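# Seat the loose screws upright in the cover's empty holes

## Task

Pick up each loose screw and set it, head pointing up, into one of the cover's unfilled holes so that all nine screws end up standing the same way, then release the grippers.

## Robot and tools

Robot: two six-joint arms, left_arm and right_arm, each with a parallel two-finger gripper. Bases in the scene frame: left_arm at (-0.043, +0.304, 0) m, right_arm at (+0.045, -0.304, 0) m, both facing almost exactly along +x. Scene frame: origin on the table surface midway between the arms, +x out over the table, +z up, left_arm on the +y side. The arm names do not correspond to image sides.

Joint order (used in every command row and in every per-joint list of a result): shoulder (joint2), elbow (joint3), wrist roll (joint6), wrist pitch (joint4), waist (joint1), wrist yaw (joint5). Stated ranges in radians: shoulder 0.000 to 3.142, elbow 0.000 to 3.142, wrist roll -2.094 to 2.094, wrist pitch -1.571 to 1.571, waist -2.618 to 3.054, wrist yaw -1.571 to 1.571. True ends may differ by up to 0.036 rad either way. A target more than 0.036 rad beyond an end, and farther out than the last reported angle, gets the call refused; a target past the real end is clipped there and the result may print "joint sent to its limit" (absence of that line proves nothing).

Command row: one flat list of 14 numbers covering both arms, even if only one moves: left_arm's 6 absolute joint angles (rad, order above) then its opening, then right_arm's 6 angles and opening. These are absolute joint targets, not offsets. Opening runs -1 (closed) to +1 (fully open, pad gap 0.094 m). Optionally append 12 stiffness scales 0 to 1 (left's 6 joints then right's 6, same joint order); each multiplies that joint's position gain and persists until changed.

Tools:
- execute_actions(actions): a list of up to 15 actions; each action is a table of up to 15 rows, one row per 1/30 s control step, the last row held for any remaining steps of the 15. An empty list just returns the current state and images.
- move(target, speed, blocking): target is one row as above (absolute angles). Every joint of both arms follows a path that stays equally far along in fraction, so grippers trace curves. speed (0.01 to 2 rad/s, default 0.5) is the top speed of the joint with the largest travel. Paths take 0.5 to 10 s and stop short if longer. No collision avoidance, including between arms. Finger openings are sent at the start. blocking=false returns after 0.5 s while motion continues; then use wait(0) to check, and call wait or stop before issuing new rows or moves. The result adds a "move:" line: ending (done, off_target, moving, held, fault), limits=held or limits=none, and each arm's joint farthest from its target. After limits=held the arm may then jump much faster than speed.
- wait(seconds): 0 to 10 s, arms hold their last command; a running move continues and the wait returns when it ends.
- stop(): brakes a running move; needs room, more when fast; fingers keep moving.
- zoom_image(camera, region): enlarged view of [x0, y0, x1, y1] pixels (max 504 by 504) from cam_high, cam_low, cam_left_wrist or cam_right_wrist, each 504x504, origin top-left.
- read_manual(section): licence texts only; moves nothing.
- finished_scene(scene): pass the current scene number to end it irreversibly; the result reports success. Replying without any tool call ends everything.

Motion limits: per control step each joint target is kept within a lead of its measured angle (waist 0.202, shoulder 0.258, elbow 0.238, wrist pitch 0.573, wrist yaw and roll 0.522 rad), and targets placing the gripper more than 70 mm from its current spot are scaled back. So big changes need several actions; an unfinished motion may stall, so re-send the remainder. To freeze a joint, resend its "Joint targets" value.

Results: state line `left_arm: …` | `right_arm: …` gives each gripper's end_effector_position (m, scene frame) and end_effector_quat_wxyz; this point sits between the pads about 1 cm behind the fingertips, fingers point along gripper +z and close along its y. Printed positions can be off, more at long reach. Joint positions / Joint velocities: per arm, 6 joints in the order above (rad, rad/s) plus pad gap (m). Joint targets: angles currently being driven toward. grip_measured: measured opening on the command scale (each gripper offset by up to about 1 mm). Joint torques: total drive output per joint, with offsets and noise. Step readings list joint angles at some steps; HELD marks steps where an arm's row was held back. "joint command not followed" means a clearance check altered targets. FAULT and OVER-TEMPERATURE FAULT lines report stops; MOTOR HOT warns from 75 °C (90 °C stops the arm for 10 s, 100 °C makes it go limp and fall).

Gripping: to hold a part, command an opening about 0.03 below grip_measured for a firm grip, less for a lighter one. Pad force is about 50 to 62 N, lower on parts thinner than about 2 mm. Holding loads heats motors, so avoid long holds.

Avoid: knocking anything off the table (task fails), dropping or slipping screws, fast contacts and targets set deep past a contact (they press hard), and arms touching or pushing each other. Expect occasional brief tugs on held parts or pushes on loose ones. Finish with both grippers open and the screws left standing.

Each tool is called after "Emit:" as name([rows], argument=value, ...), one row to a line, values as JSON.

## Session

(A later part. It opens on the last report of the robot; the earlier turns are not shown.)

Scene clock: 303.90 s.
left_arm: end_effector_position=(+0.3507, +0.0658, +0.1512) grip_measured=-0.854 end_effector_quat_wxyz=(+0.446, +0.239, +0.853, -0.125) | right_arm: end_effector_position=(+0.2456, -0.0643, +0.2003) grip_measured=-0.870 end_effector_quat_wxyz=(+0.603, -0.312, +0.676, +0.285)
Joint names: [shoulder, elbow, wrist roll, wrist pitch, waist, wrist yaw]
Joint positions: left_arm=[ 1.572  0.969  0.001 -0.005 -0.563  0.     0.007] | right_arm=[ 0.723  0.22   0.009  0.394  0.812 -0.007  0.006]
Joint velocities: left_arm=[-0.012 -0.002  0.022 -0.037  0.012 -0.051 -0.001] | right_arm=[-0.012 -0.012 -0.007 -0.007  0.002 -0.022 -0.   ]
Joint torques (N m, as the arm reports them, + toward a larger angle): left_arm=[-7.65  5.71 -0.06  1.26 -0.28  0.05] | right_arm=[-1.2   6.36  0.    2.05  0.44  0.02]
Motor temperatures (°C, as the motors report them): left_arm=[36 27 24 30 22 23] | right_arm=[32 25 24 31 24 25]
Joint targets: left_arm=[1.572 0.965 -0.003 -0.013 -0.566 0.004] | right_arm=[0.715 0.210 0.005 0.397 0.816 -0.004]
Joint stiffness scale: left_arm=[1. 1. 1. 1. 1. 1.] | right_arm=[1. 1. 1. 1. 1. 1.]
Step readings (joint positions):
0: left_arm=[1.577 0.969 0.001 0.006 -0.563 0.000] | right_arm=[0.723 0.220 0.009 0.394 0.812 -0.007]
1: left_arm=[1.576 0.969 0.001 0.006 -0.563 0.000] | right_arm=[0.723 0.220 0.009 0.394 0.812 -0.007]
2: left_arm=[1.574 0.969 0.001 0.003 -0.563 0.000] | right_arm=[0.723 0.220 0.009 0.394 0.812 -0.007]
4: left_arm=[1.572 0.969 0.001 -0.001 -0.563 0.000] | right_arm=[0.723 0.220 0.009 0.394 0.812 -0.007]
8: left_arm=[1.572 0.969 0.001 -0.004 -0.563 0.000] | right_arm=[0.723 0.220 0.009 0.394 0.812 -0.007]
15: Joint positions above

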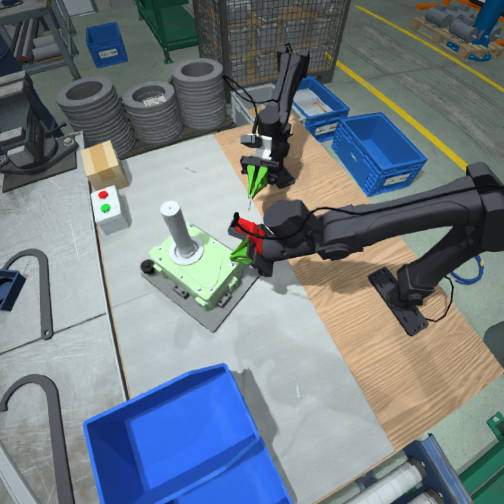

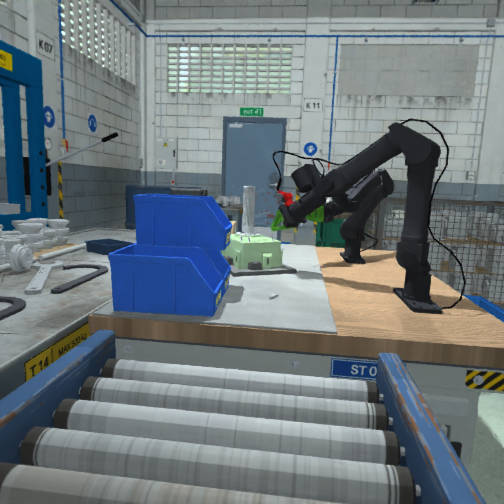

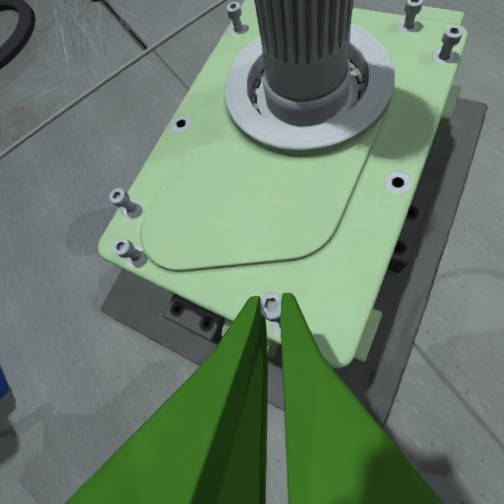

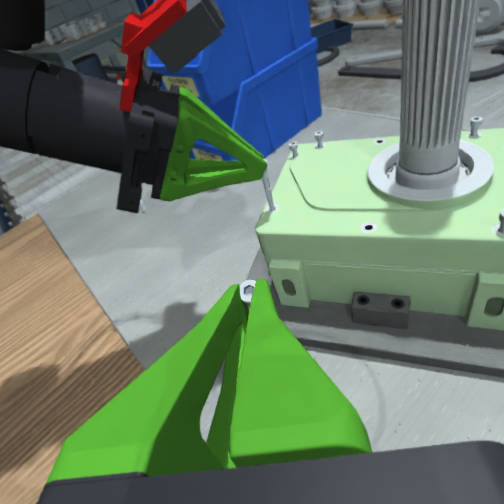

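Emit:
execute_actions(actions=[])

Scene clock: 325.07 s.
left_arm: end_effector_position=(+0.3507, +0.0658, +0.1512) grip_measured=-0.854 end_effector_quat_wxyz=(+0.446, +0.239, +0.853, -0.125) | right_arm: end_effector_position=(+0.2456, -0.0643, +0.2003) grip_measured=-0.870 end_effector_quat_wxyz=(+0.603, -0.312, +0.676, +0.285)
Joint names: [shoulder, elbow, wrist roll, wrist pitch, waist, wrist yaw]
Joint positions: left_arm=[ 1.572  0.969  0.001 -0.005 -0.563  0.     0.007] | right_arm=[ 0.723  0.22   0.009  0.394  0.812 -0.007  0.006]
Joint velocities: left_arm=[ 0.002 -0.022 -0.066 -0.051  0.007  0.022 -0.001] | right_arm=[ 0.007 -0.017 -0.037 -0.095 -0.012 -0.066 -0.   ]
Joint torques (N m, as the arm reports them, + toward a larger angle): left_arm=[-7.6   5.77 -0.06  1.26 -0.28  0.06] | right_arm=[-1.11  6.29  0.02  2.07  0.43  0.07]
Motor temperatures (°C, as the motors report them): left_arm=[36 27 24 30 22 23] | right_arm=[31 25 24 31 24 25]
Joint targets: left_arm=[1.572 0.965 -0.003 -0.013 -0.566 0.004] | right_arm=[0.715 0.210 0.005 0.397 0.816 -0.004]
Joint stiffness scale: left_arm=[1. 1. 1. 1. 1. 1.] | right_arm=[1. 1. 1. 1. 1. 1.]

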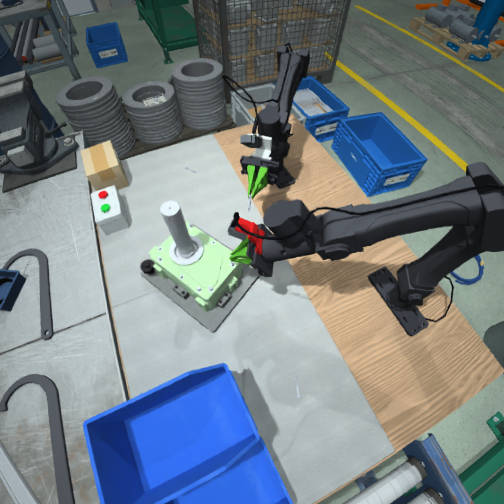

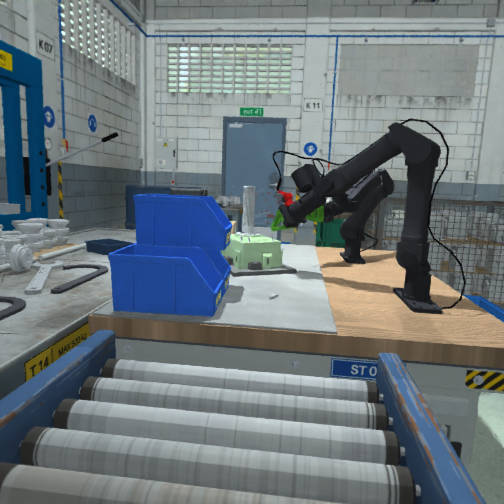

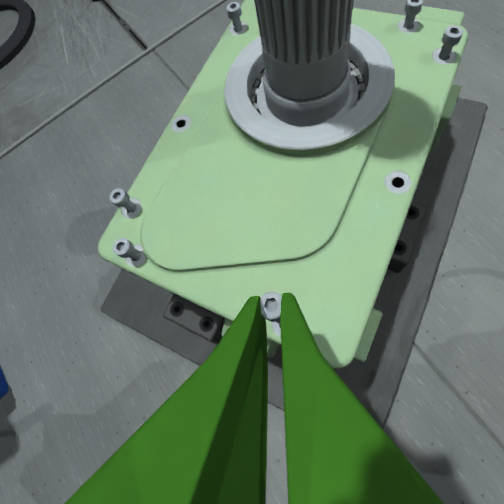

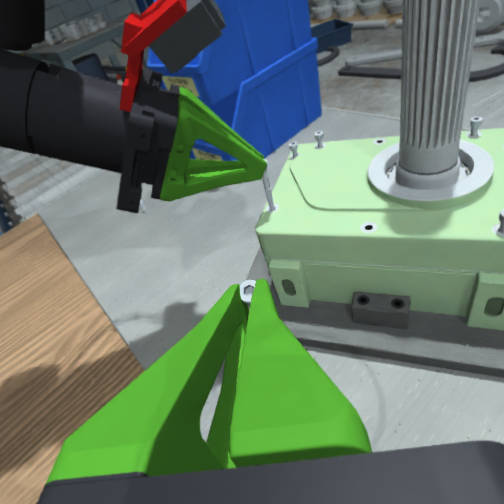

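Emit:
execute_actions([
  [[1.594,0.965,-0.003,0.002,-0.563,0.004,-0.885, 0.715,0.21,0.005,0.397,0.816,-0.004,-0.9]],
])

Emit:
zoom_image(camera="cam_right_wrist", region=[235, 160, 305, 230])

Scene clock: 333.60 s.
left_arm: end_effector_position=(+0.3520, +0.0650, +0.1506) grip_measured=-0.854 end_effector_quat_wxyz=(+0.448, +0.239, +0.853, -0.125) | right_arm: end_effector_position=(+0.2456, -0.0643, +0.2003) grip_measured=-0.870 end_effector_quat_wxyz=(+0.603, -0.312, +0.676, +0.285)
Joint names: [shoulder, elbow, wrist roll, wrist pitch, waist, wrist yaw]
Joint positions: left_arm=[ 1.577  0.969  0.001  0.005 -0.563  0.     0.007] | right_arm=[ 0.723  0.22   0.009  0.394  0.812 -0.007  0.006]
Joint velocities: left_arm=[ 0.012  0.007 -0.022 -0.037  0.007 -0.022  0.   ] | right_arm=[-0.012  0.007  0.022 -0.022  0.007  0.051 -0.001]
Joint torques (N m, as the arm reports them, + toward a larger angle): left_arm=[-6.19  5.77 -0.06  1.32 -0.01  0.06] | right_arm=[-1.21  6.15 -0.04  2.04  0.32  0.03]
Motor temperatures (°C, as the motors report them): left_arm=[36 27 24 31 22 23] | right_arm=[31 25 24 31 24 25]
Joint targets: left_arm=[1.594 0.965 -0.003 0.002 -0.563 0.004] | right_arm=[0.715 0.210 0.005 0.397 0.816 -0.004]
Joint stiffness scale: left_arm=[1. 1. 1. 1. 1. 1.] | right_arm=[1. 1. 1. 1. 1. 1.]
Step readings (joint positions):
0: left_arm=[1.572 0.969 0.001 -0.005 -0.563 0.000] | right_arm=[0.723 0.220 0.009 0.394 0.812 -0.007]
1: left_arm=[1.573 0.969 0.001 -0.005 -0.563 0.000] | right_arm=[0.723 0.220 0.009 0.394 0.812 -0.007]
2: left_arm=[1.574 0.969 0.001 -0.002 -0.563 0.000] | right_arm=[0.723 0.220 0.009 0.394 0.812 -0.007]
4: left_arm=[1.577 0.969 0.001 0.003 -0.563 0.000] | right_arm=[0.723 0.220 0.009 0.394 0.812 -0.007]
8: left_arm=[1.577 0.969 0.001 0.005 -0.563 0.000] | right_arm=[0.723 0.220 0.009 0.394 0.812 -0.007]
15: Joint positions above

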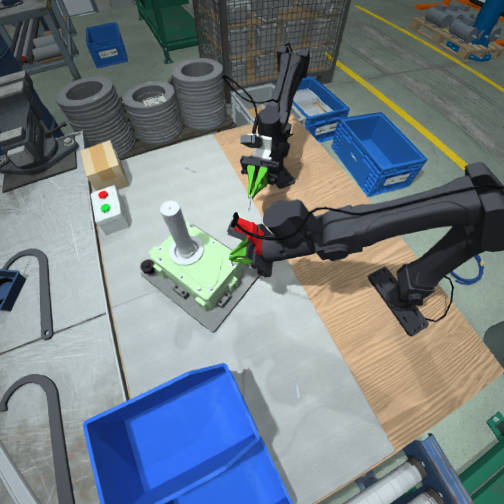

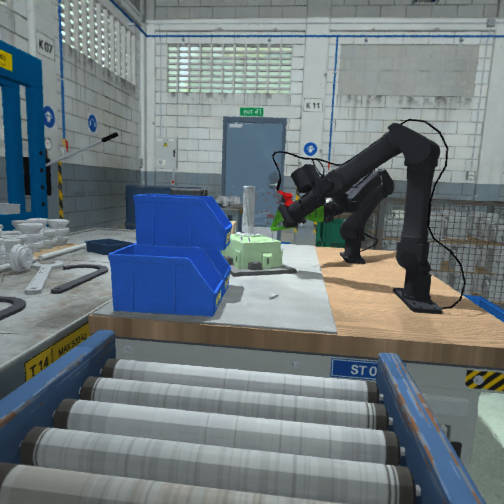

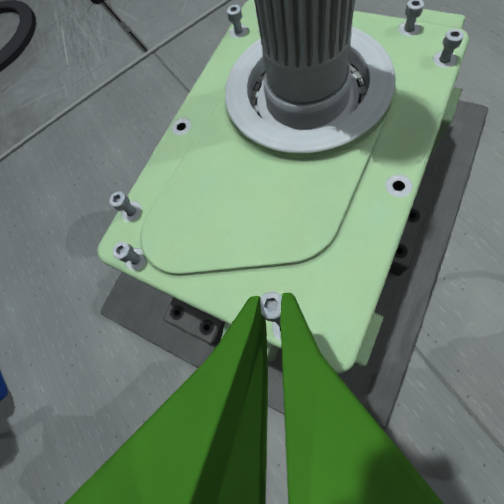

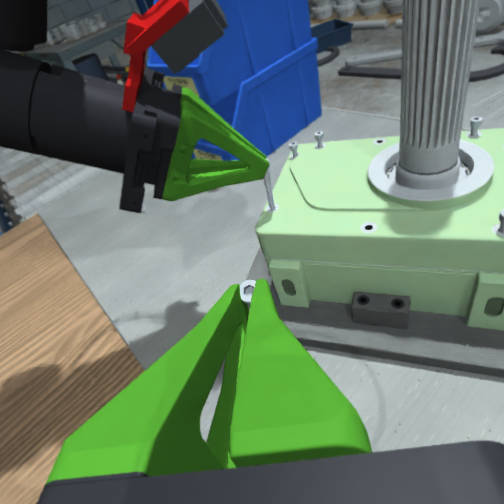

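Region (235, 160, 305, 230) of cam_right_wrist's 504x504 image, scaled by 7.200, with more detail than that image has.

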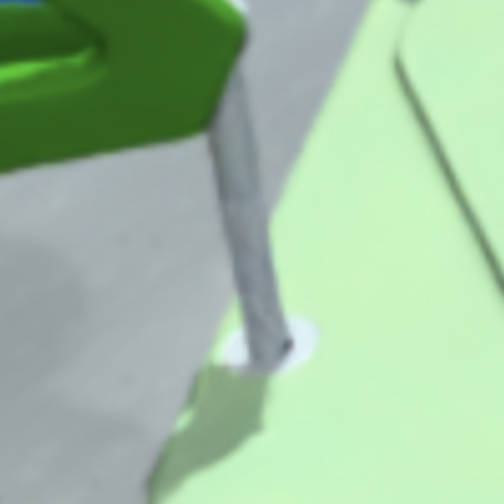

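Emit:
execute_actions([
  [[1.594,0.965,-0.003,0.002,-0.540,0.004,-0.885, 0.715,0.21,0.005,0.397,0.816,-0.004,-0.9],[1.594,0.965,-0.003,0.002,-0.540,0.004,-0.885, 0.715,0.21,0.005,0.397,0.816,-0.004,-0.9],[1.597,0.965,-0.003,0.002,-0.560,0.004,-0.885, 0.715,0.21,0.005,0.397,0.816,-0.004,-0.9]],
])

Emit:
zoom_image(camera="cam_right_wrist", region=[235, 160, 305, 230])

Scene clock: 343.70 s.
left_arm: end_effector_position=(+0.3530, +0.0661, +0.1460) grip_measured=-0.854 end_effector_quat_wxyz=(+0.443, +0.238, +0.855, -0.123) | right_arm: end_effector_position=(+0.2456, -0.0643, +0.2003) grip_measured=-0.870 end_effector_quat_wxyz=(+0.603, -0.312, +0.676, +0.285)
Joint names: [shoulder, elbow, wrist roll, wrist pitch, waist, wrist yaw]
Joint positions: left_arm=[ 1.588  0.969  0.001  0.005 -0.559  0.001  0.007] | right_arm=[ 0.723  0.22   0.009  0.394  0.812 -0.007  0.006]
Joint velocities: left_arm=[-0.002 -0.007 -0.007 -0.022 -0.017 -0.007  0.   ] | right_arm=[ 0.007 -0.002  0.007 -0.022  0.027 -0.022 -0.001]
Joint torques (N m, as the arm reports them, + toward a larger angle): left_arm=[-6.9   5.73 -0.05  1.31 -0.08  0.05] | right_arm=[-1.3   6.3  -0.02  2.07  0.33  0.05]
Motor temperatures (°C, as the motors report them): left_arm=[35 27 24 31 22 23] | right_arm=[31 25 24 32 24 25]
Joint targets: left_arm=[1.597 0.965 -0.003 0.002 -0.560 0.004] | right_arm=[0.715 0.210 0.005 0.397 0.816 -0.004]
Joint stiffness scale: left_arm=[1. 1. 1. 1. 1. 1.] | right_arm=[1. 1. 1. 1. 1. 1.]
Step readings (joint positions):
0: left_arm=[1.577 0.969 0.001 0.005 -0.563 0.000] | right_arm=[0.723 0.220 0.009 0.394 0.812 -0.007]
1: left_arm=[1.577 0.969 0.001 0.005 -0.562 0.000] | right_arm=[0.723 0.220 0.009 0.394 0.812 -0.007]
2: left_arm=[1.577 0.969 0.001 0.005 -0.560 0.001] | right_arm=[0.723 0.220 0.009 0.394 0.812 -0.007]
4: left_arm=[1.580 0.969 0.001 0.005 -0.559 0.001] | right_arm=[0.723 0.220 0.009 0.394 0.812 -0.007]
8: left_arm=[1.587 0.969 0.001 0.005 -0.559 0.001] | right_arm=[0.723 0.220 0.009 0.394 0.812 -0.007]
15: Joint positions above

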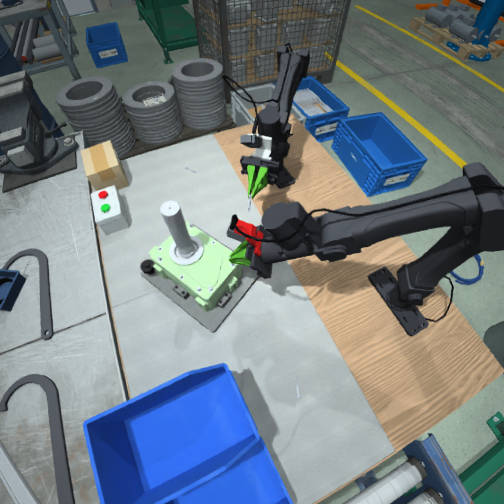

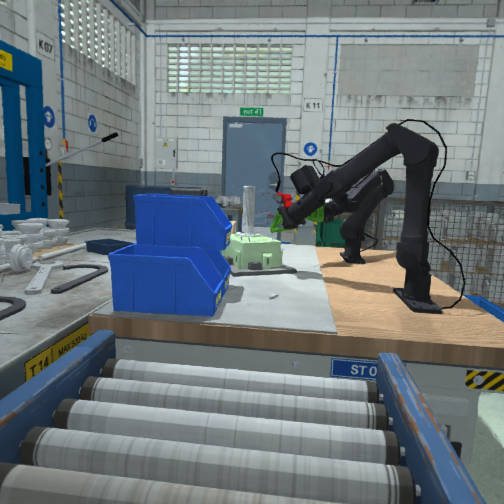

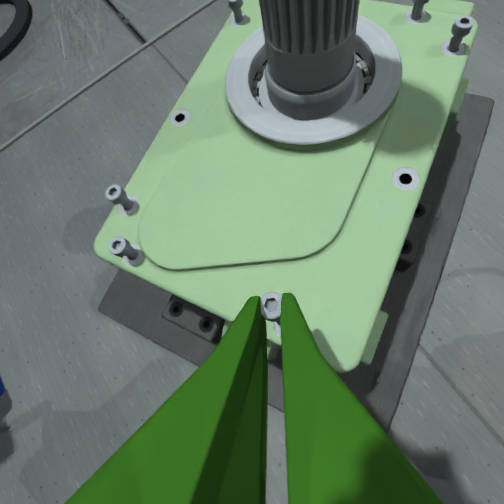

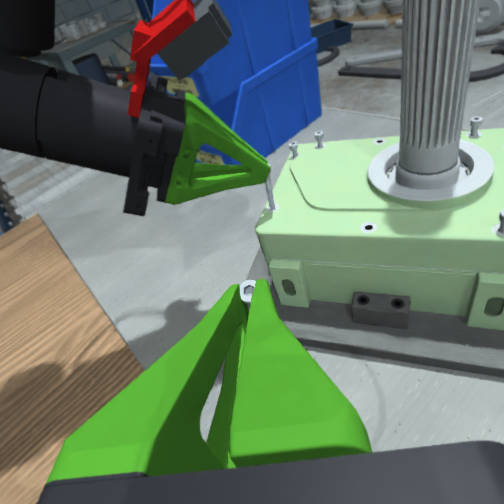

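Region (235, 160, 305, 230) of cam_right_wrist's 504x504 image, scaled by 7.200, with more detail than that image has.

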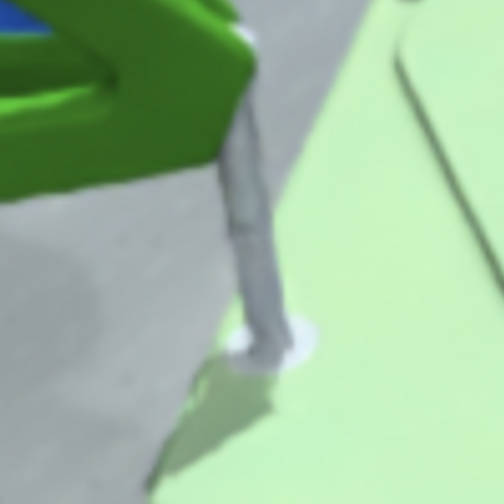

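Emit:
execute_actions([
  [[1.603,0.965,-0.003,0.004,-0.560,0.004,-0.885, 0.715,0.21,0.005,0.397,0.816,-0.004,-0.9],[1.607,0.965,-0.003,0.004,-0.560,0.004,-0.885, 0.715,0.21,0.005,0.397,0.816,-0.004,-0.9],[1.611,0.965,-0.003,0.004,-0.560,0.004,-0.885, 0.715,0.21,0.005,0.397,0.816,-0.004,-0.9],[1.615,0.965,-0.003,0.004,-0.560,0.004,-0.885, 0.715,0.21,0.005,0.397,0.816,-0.004,-0.9],[1.619,0.965,-0.003,0.004,-0.560,0.004,-0.885, 0.715,0.21,0.005,0.397,0.816,-0.004,-0.9]],
])

Emit:
zoom_image(camera="cam_right_wrist", region=[220, 130, 340, 250])

Scene clock: 350.03 s.
left_arm: end_effector_position=(+0.3535, +0.0655, +0.1440) grip_measured=-0.854 end_effector_quat_wxyz=(+0.442, +0.239, +0.856, -0.124) | right_arm: end_effector_position=(+0.2456, -0.0643, +0.2003) grip_measured=-0.870 end_effector_quat_wxyz=(+0.603, -0.312, +0.676, +0.285)
Joint names: [shoulder, elbow, wrist roll, wrist pitch, waist, wrist yaw]
Joint positions: left_arm=[ 1.594  0.969  0.001  0.009 -0.559  0.003  0.007] | right_arm=[ 0.723  0.22   0.009  0.394  0.812 -0.007  0.006]
Joint velocities: left_arm=[ 0.007  0.002 -0.037 -0.022  0.002 -0.051 -0.   ] | right_arm=[-0.002 -0.012  0.022  0.066  0.002 -0.007 -0.   ]
Joint torques (N m, as the arm reports them, + toward a larger angle): left_arm=[-5.56  5.73 -0.05  1.29 -0.06  0.03] | right_arm=[-1.19  6.25  0.    2.06  0.33  0.01]
Motor temperatures (°C, as the motors report them): left_arm=[35 27 24 31 22 23] | right_arm=[31 25 24 32 24 25]
Joint targets: left_arm=[1.619 0.965 -0.003 0.004 -0.560 0.004] | right_arm=[0.715 0.210 0.005 0.397 0.816 -0.004]
Joint stiffness scale: left_arm=[1. 1. 1. 1. 1. 1.] | right_arm=[1. 1. 1. 1. 1. 1.]
Step readings (joint positions):
0: left_arm=[1.588 0.969 0.001 0.005 -0.559 0.001] | right_arm=[0.723 0.220 0.009 0.394 0.812 -0.007]
1: left_arm=[1.588 0.969 0.001 0.005 -0.559 0.001] | right_arm=[0.723 0.220 0.009 0.394 0.812 -0.007]
2: left_arm=[1.588 0.969 0.001 0.005 -0.559 0.001] | right_arm=[0.723 0.220 0.009 0.394 0.812 -0.007]
4: left_arm=[1.591 0.969 0.001 0.005 -0.559 0.001] | right_arm=[0.723 0.220 0.009 0.394 0.812 -0.007]
8: left_arm=[1.594 0.969 0.001 0.009 -0.559 0.003] | right_arm=[0.723 0.220 0.009 0.394 0.812 -0.007]
15: Joint positions above

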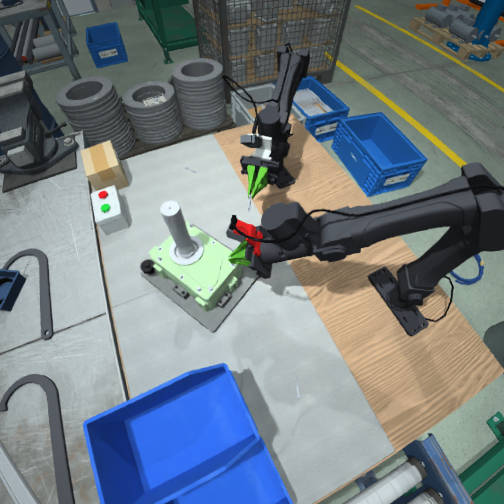

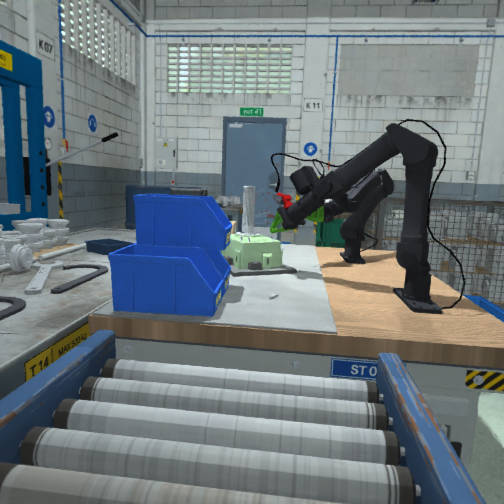

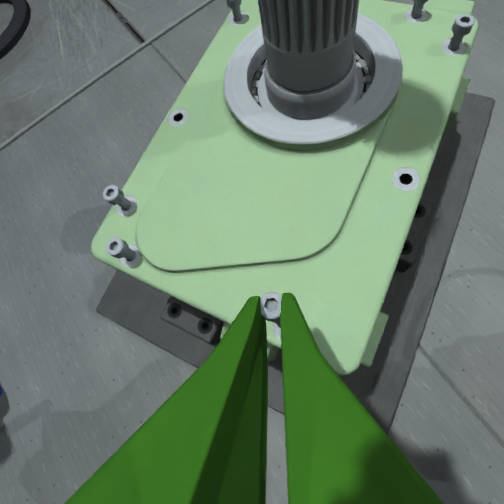

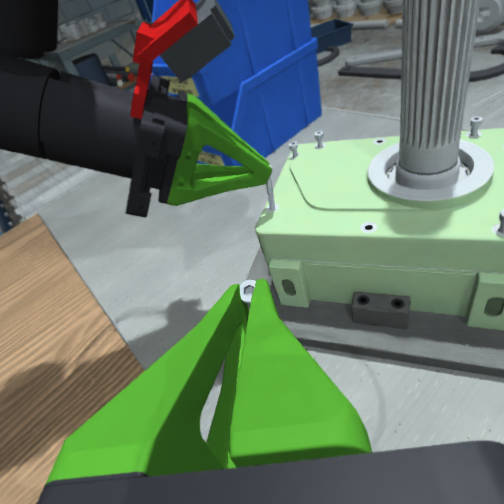

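Region (220, 130, 340, 250) of cam_right_wrist's 504x504 image, scaled by 4.200, with more detail than that image has.

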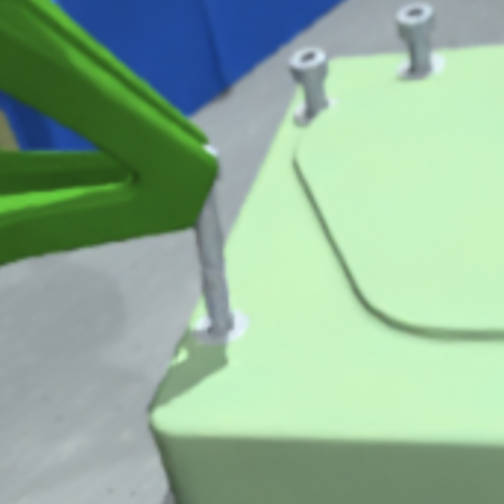

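Emit:
execute_actions([
  [[1.598,0.965,0.001,0.009,-0.559,0.003,-0.885, 0.715,0.21,0.005,0.397,0.816,-0.004,-0.9],[1.598,0.965,0.001,0.009,-0.559,0.003,-0.885, 0.715,0.21,0.005,0.397,0.816,-0.004,-0.9],[1.598,0.965,0.001,0.009,-0.559,0.003,-0.885, 0.715,0.21,0.005,0.397,0.816,-0.004,-0.9],[1.598,0.965,0.001,0.009,-0.559,0.003,-0.80, 0.715,0.21,0.005,0.397,0.816,-0.004,-0.9],[1.598,0.965,0.001,0.009,-0.559,0.003,-0.68, 0.715,0.21,0.005,0.397,0.816,-0.004,-0.9]],
])

Emit:
zoom_image(camera="cam_right_wrist", region=[220, 130, 340, 250])

Scene clock: 358.27 s.
left_arm: end_effector_position=(+0.3534, +0.0655, +0.1439) grip_measured=-0.682 end_effector_quat_wxyz=(+0.442, +0.239, +0.856, -0.124) | right_arm: end_effector_position=(+0.2456, -0.0643, +0.2003) grip_measured=-0.870 end_effector_quat_wxyz=(+0.603, -0.312, +0.676, +0.285)
Joint names: [shoulder, elbow, wrist roll, wrist pitch, waist, wrist yaw]
Joint positions: left_arm=[ 1.594  0.969  0.001  0.008 -0.559  0.003  0.015] | right_arm=[ 0.723  0.22   0.009  0.394  0.812 -0.007  0.006]
Joint velocities: left_arm=[-0.017  0.002  0.051 -0.037 -0.027  0.007  0.001] | right_arm=[-0.002 -0.027 -0.051 -0.022  0.007 -0.007 -0.001]
Joint torques (N m, as the arm reports them, + toward a larger angle): left_arm=[-7.37  5.65 -0.01  1.33 -0.01  0.02] | right_arm=[-1.31  6.19 -0.02  2.09  0.38  0.07]
Motor temperatures (°C, as the motors report them): left_arm=[35 27 24 31 22 23] | right_arm=[31 25 24 32 24 25]
Joint targets: left_arm=[1.598 0.965 0.001 0.009 -0.559 0.003] | right_arm=[0.715 0.210 0.005 0.397 0.816 -0.004]
Joint stiffness scale: left_arm=[1. 1. 1. 1. 1. 1.] | right_arm=[1. 1. 1. 1. 1. 1.]
Step readings (joint positions):
0: left_arm=[1.594 0.969 0.001 0.009 -0.559 0.003] | right_arm=[0.723 0.220 0.009 0.394 0.812 -0.007]
1: left_arm=[1.594 0.969 0.001 0.009 -0.559 0.003] | right_arm=[0.723 0.220 0.009 0.394 0.812 -0.007]
2: left_arm=[1.594 0.969 0.001 0.009 -0.559 0.003] | right_arm=[0.723 0.220 0.009 0.394 0.812 -0.007]
4: left_arm=[1.594 0.969 0.001 0.009 -0.559 0.003] | right_arm=[0.723 0.220 0.009 0.394 0.812 -0.007]
8: left_arm=[1.594 0.969 0.001 0.008 -0.559 0.003] | right_arm=[0.723 0.220 0.009 0.394 0.812 -0.007]
15: Joint positions above

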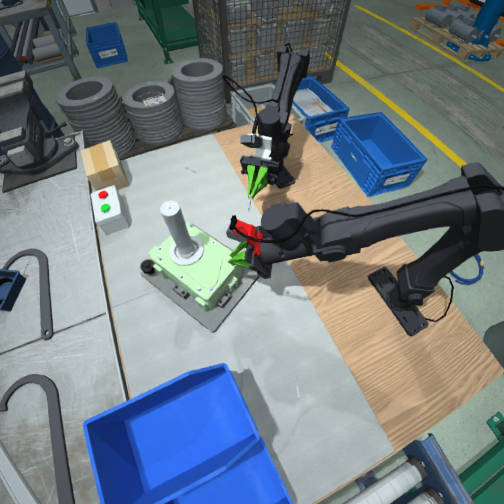

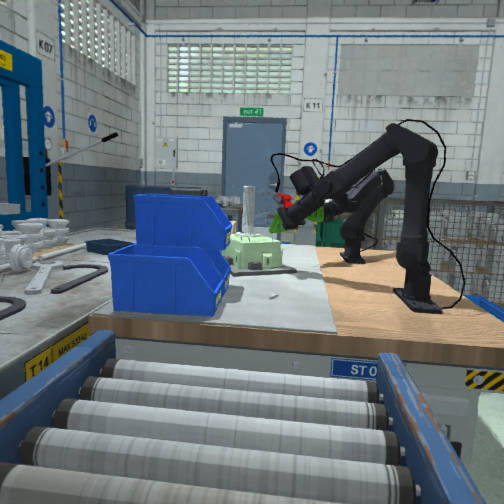

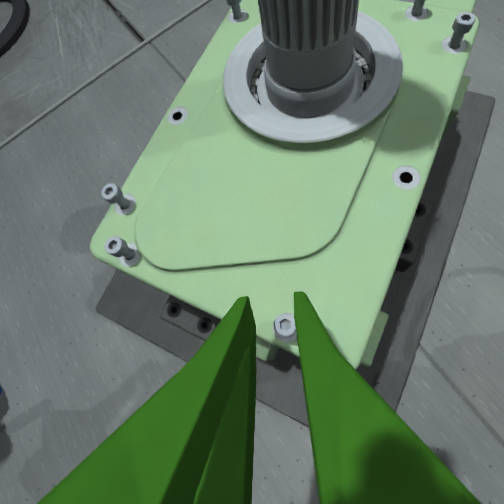

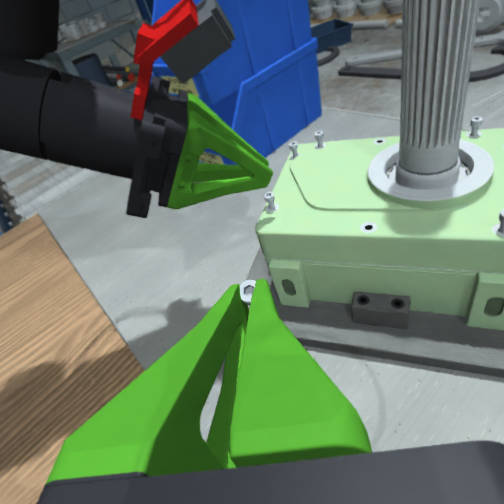

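Region (220, 130, 340, 250) of cam_right_wrist's 504x504 image, scaled by 4.200, with more detail than that image has.

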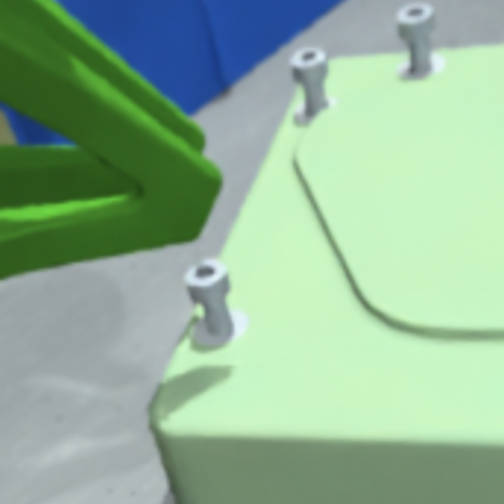

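Emit:
move(target=[1.113,0.28,0.0,0.733,-0.673,0.0,-0.68, 1.396,0.91,0.005,-0.054,0.66,-0.004,-0.9], speed=0.6)

Scene clock: 381.53 s.
left_arm: end_effector_position=(+0.2472, +0.0865, +0.1810) grip_measured=-0.682 end_effector_quat_wxyz=(+0.625, +0.239, +0.713, -0.209) | right_arm: end_effector_position=(+0.3644, -0.0191, +0.1812) grip_measured=-0.870 end_effector_quat_wxyz=(+0.456, -0.306, +0.816, +0.178)
Joint names: [shoulder, elbow, wrist roll, wrist pitch, waist, wrist yaw]
Joint positions: left_arm=[ 1.14   0.287  0.001  0.722 -0.661  0.003  0.015] | right_arm=[ 1.392  0.879  0.009 -0.034  0.668 -0.007  0.006]
Joint velocities: left_arm=[-0.002  0.022  0.051 -0.066 -0.012 -0.007 -0.001] | right_arm=[-0.007 -0.002  0.022 -0.022  0.002 -0.022  0.   ]
Joint torques (N m, as the arm reports them, + toward a larger angle): left_arm=[-5.35  5.16 -0.03  1.62 -1.04 -0.04] | right_arm=[-6.42  9.13  0.    1.65 -0.76  0.09]
Motor temperatures (°C, as the motors report them): left_arm=[35 27 24 32 22 23] | right_arm=[30 25 24 32 24 25]
Joint targets: left_arm=[1.113 0.280 -0.000 0.733 -0.673 -0.000] | right_arm=[1.396 0.910 0.005 -0.054 0.660 -0.004]
Joint stiffness scale: left_arm=[1. 1. 1. 1. 1. 1.] | right_arm=[1. 1. 1. 1. 1. 1.]
move: off_target (left_arm, right_arm); limits=none; left_arm: farthest joint: the shoulder, 0.027 radians from its target (0.481 radians at the start); right_arm: farthest joint: the elbow, 0.031 radians from its target (0.690 radians at the start)

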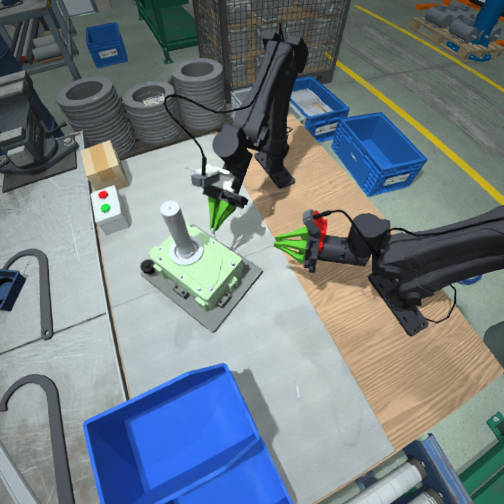

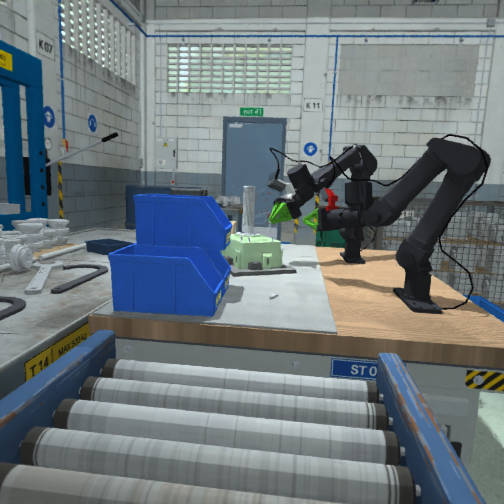

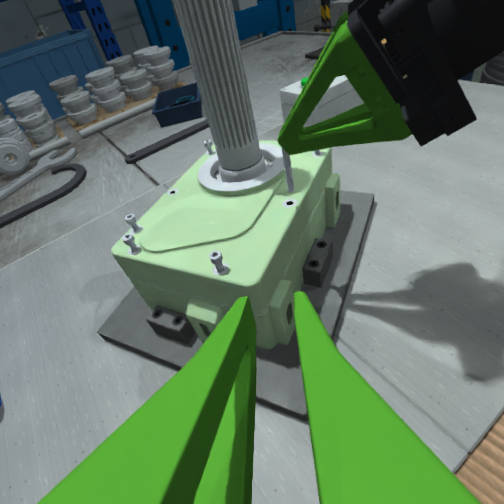

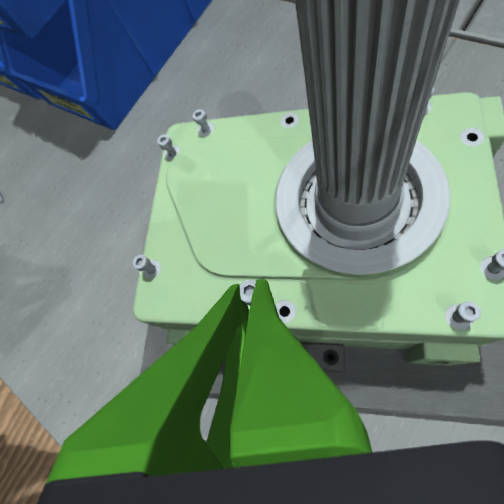

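Emit:
zoom_image(camera="cam_left_wrist", region=[240, 130, 340, 230])

Emit:
zoom_image(camera="cam_high", region=[170, 190, 270, 290])

Region (240, 130, 340, 230) of cam_left_wrist's 504x504 image, scaled by 5.040, with more detail than that image has.

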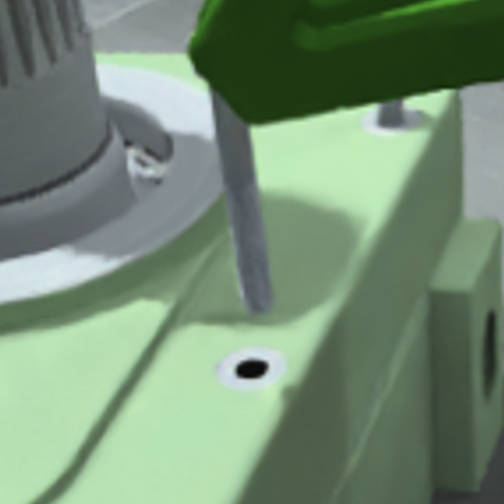

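Region (170, 190, 270, 290) of cam_high's 504x504 image, scaled by 5.040, with more detail than that image has.

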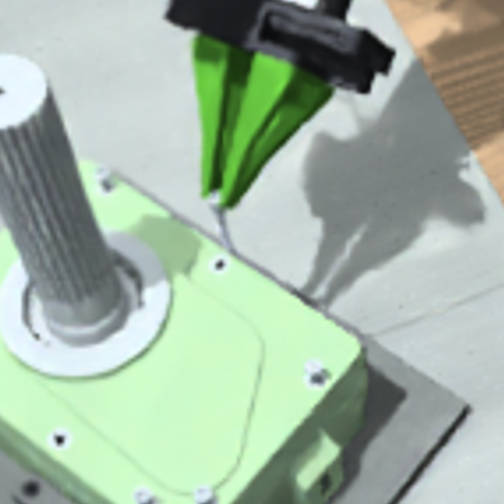

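Emit:
move(target=[1.113,0.28,0.0,0.733,-0.673,0.0,-0.68, 1.430,0.90,0.005,-0.004,0.643,-0.004,-0.9], speed=0.1)

Emit:
zoom_image(camera="cam_left_wrist", region=[255, 160, 325, 230])

Emit:
zoom_image(camera="cam_high", region=[185, 210, 245, 270])

Scene clock: 409.70 s.
left_arm: end_effector_position=(+0.2472, +0.0865, +0.1811) grip_measured=-0.682 end_effector_quat_wxyz=(+0.625, +0.239, +0.713, -0.209) | right_arm: end_effector_position=(+0.3726, -0.0213, +0.1729) grip_measured=-0.870 end_effector_quat_wxyz=(+0.454, -0.300, +0.821, +0.173)
Joint names: [shoulder, elbow, wrist roll, wrist pitch, waist, wrist yaw]
Joint positions: left_arm=[ 1.14   0.287  0.001  0.722 -0.661  0.003  0.015] | right_arm=[ 1.423  0.879  0.009 -0.012  0.651 -0.007  0.006]
Joint velocities: left_arm=[ 0.012 -0.002 -0.007 -0.007 -0.002  0.081  0.   ] | right_arm=[-0.012  0.002 -0.007  0.007 -0.002 -0.007 -0.   ]
Joint torques (N m, as the arm reports them, + toward a larger angle): left_arm=[-5.38  5.16 -0.02  1.62 -1.01 -0.03] | right_arm=[-6.51  8.45  0.01  1.91 -0.75  0.06]
Motor temperatures (°C, as the motors report them): left_arm=[34 27 24 34 22 23] | right_arm=[31 27 24 32 24 25]
Joint targets: left_arm=[1.113 0.280 0.000 0.733 -0.673 0.000] | right_arm=[1.430 0.900 0.005 -0.004 0.643 -0.004]
Joint stiffness scale: left_arm=[1. 1. 1. 1. 1. 1.] | right_arm=[1. 1. 1. 1. 1. 1.]
move: off_target (left_arm, right_arm); limits=none; left_arm: farthest joint: the shoulder, 0.027 radians from its target (0.027 radians at the start); right_arm: farthest joint: the elbow, 0.021 radians from its target (0.021 radians at the start)

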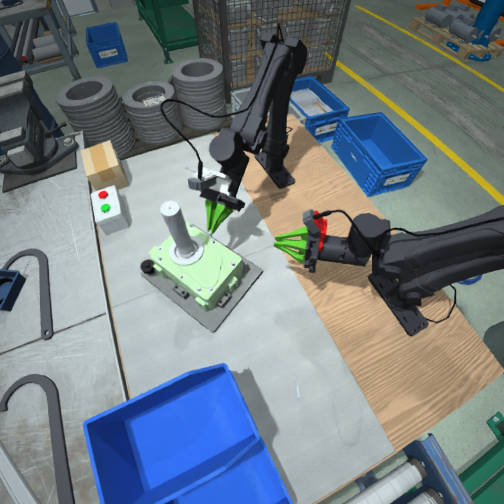

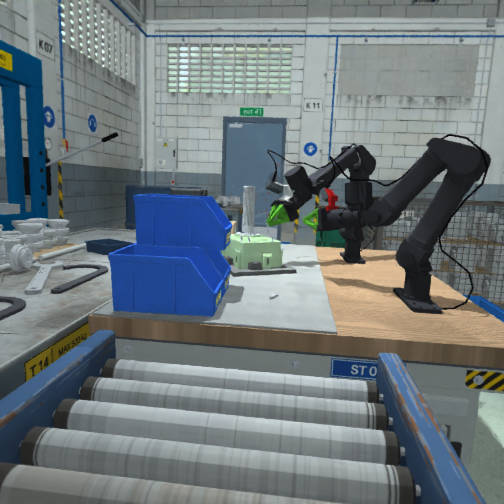

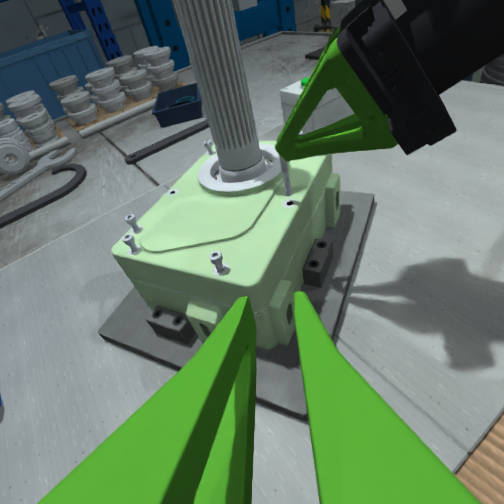

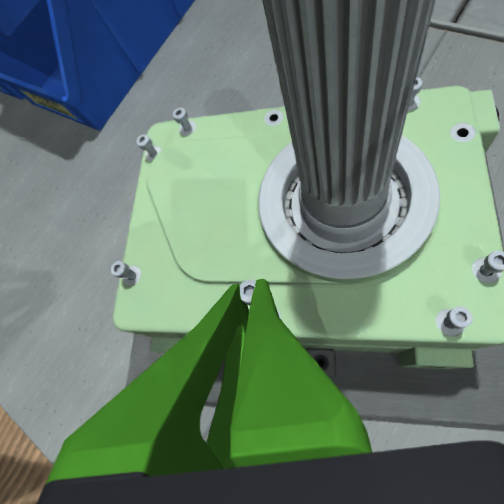

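Region (255, 160, 325, 230) of cam_left_wrist's 504x504 image, scaled by 7.200, with more detail than that image has.

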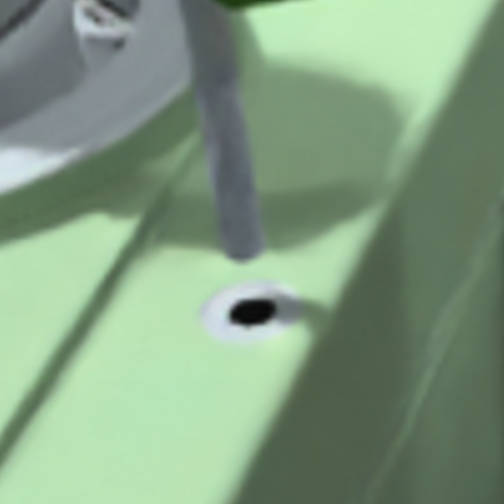

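Region (185, 210, 245, 270) of cam_high's 504x504 image, scaled by 8.400, with more detail than that image has.

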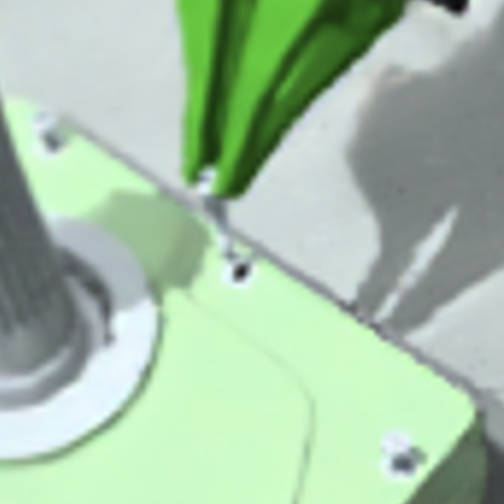

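Emit:
execute_actions([
  [[1.113,0.28,0.0,0.733,-0.673,0.0,-0.68, 1.434,0.895,0.005,-0.008,0.648,-0.004,-0.9],[1.113,0.28,0.0,0.733,-0.673,0.0,-0.68, 1.438,0.895,0.005,-0.008,0.648,-0.004,-0.9],[1.113,0.28,0.0,0.733,-0.673,0.0,-0.68, 1.442,0.895,0.005,-0.008,0.648,-0.004,-0.9],[1.113,0.28,0.0,0.733,-0.673,0.0,-0.68, 1.446,0.895,0.005,-0.008,0.648,-0.004,-0.9]],
])

Emit:
zoom_image(camera="cam_left_wrist", region=[255, 160, 325, 230])

Scene clock: 416.43 s.
left_arm: end_effector_position=(+0.2472, +0.0865, +0.1811) grip_measured=-0.682 end_effector_quat_wxyz=(+0.625, +0.239, +0.713, -0.209) | right_arm: end_effector_position=(+0.3735, -0.0206, +0.1663) grip_measured=-0.870 end_effector_quat_wxyz=(+0.448, -0.302, +0.824, +0.171)
Joint names: [shoulder, elbow, wrist roll, wrist pitch, waist, wrist yaw]
Joint positions: left_arm=[ 1.14   0.287  0.001  0.722 -0.661  0.003  0.015] | right_arm=[ 1.44   0.879  0.009 -0.01   0.651 -0.007  0.006]
Joint velocities: left_arm=[ 0.007  0.022 -0.022 -0.022 -0.022  0.022  0.   ] | right_arm=[ 0.007  0.002 -0.037  0.095 -0.002 -0.007 -0.001]
Joint torques (N m, as the arm reports them, + toward a larger angle): left_arm=[-5.36  5.15 -0.03  1.62 -1.04 -0.02] | right_arm=[-6.79  7.92  0.03  1.84 -0.25  0.03]
Motor temperatures (°C, as the motors report them): left_arm=[34 27 24 34 22 23] | right_arm=[31 27 24 32 24 25]
Joint targets: left_arm=[1.113 0.280 -0.000 0.733 -0.673 0.000] | right_arm=[1.446 0.895 0.005 -0.008 0.648 -0.004]
Joint stiffness scale: left_arm=[1. 1. 1. 1. 1. 1.] | right_arm=[1. 1. 1. 1. 1. 1.]
Step readings (joint positions):
0: left_arm=[1.140 0.287 0.001 0.722 -0.661 0.003] | right_arm=[1.423 0.879 0.009 -0.011 0.651 -0.007]
1: left_arm=[1.140 0.287 0.001 0.722 -0.661 0.003] | right_arm=[1.423 0.879 0.009 -0.011 0.651 -0.007]
2: left_arm=[1.140 0.287 0.001 0.722 -0.661 0.003] | right_arm=[1.424 0.879 0.009 -0.011 0.651 -0.007]
4: left_arm=[1.140 0.287 0.001 0.722 -0.661 0.003] | right_arm=[1.428 0.879 0.009 -0.011 0.651 -0.007]
8: left_arm=[1.140 0.287 0.001 0.722 -0.661 0.003] | right_arm=[1.440 0.879 0.009 -0.010 0.651 -0.007]
15: Joint positions above

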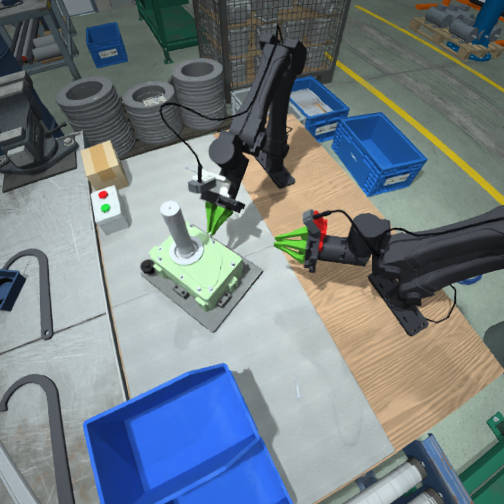

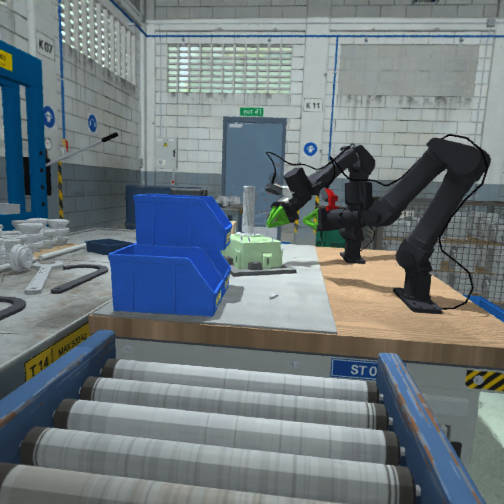

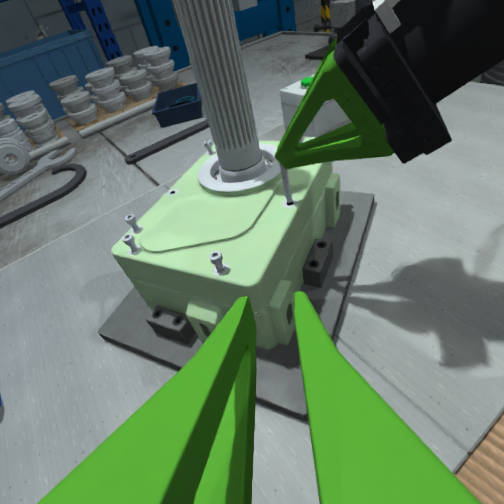

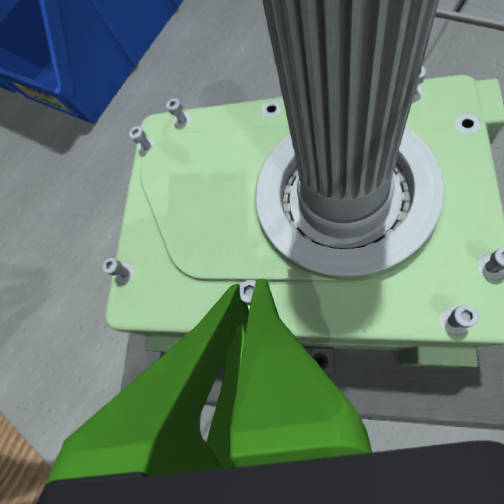

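Region (255, 160, 325, 230) of cam_left_wrist's 504x504 image, scaled by 7.200, with more detail than that image has.

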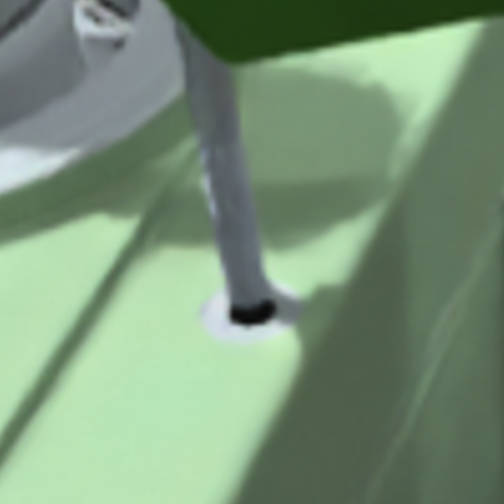

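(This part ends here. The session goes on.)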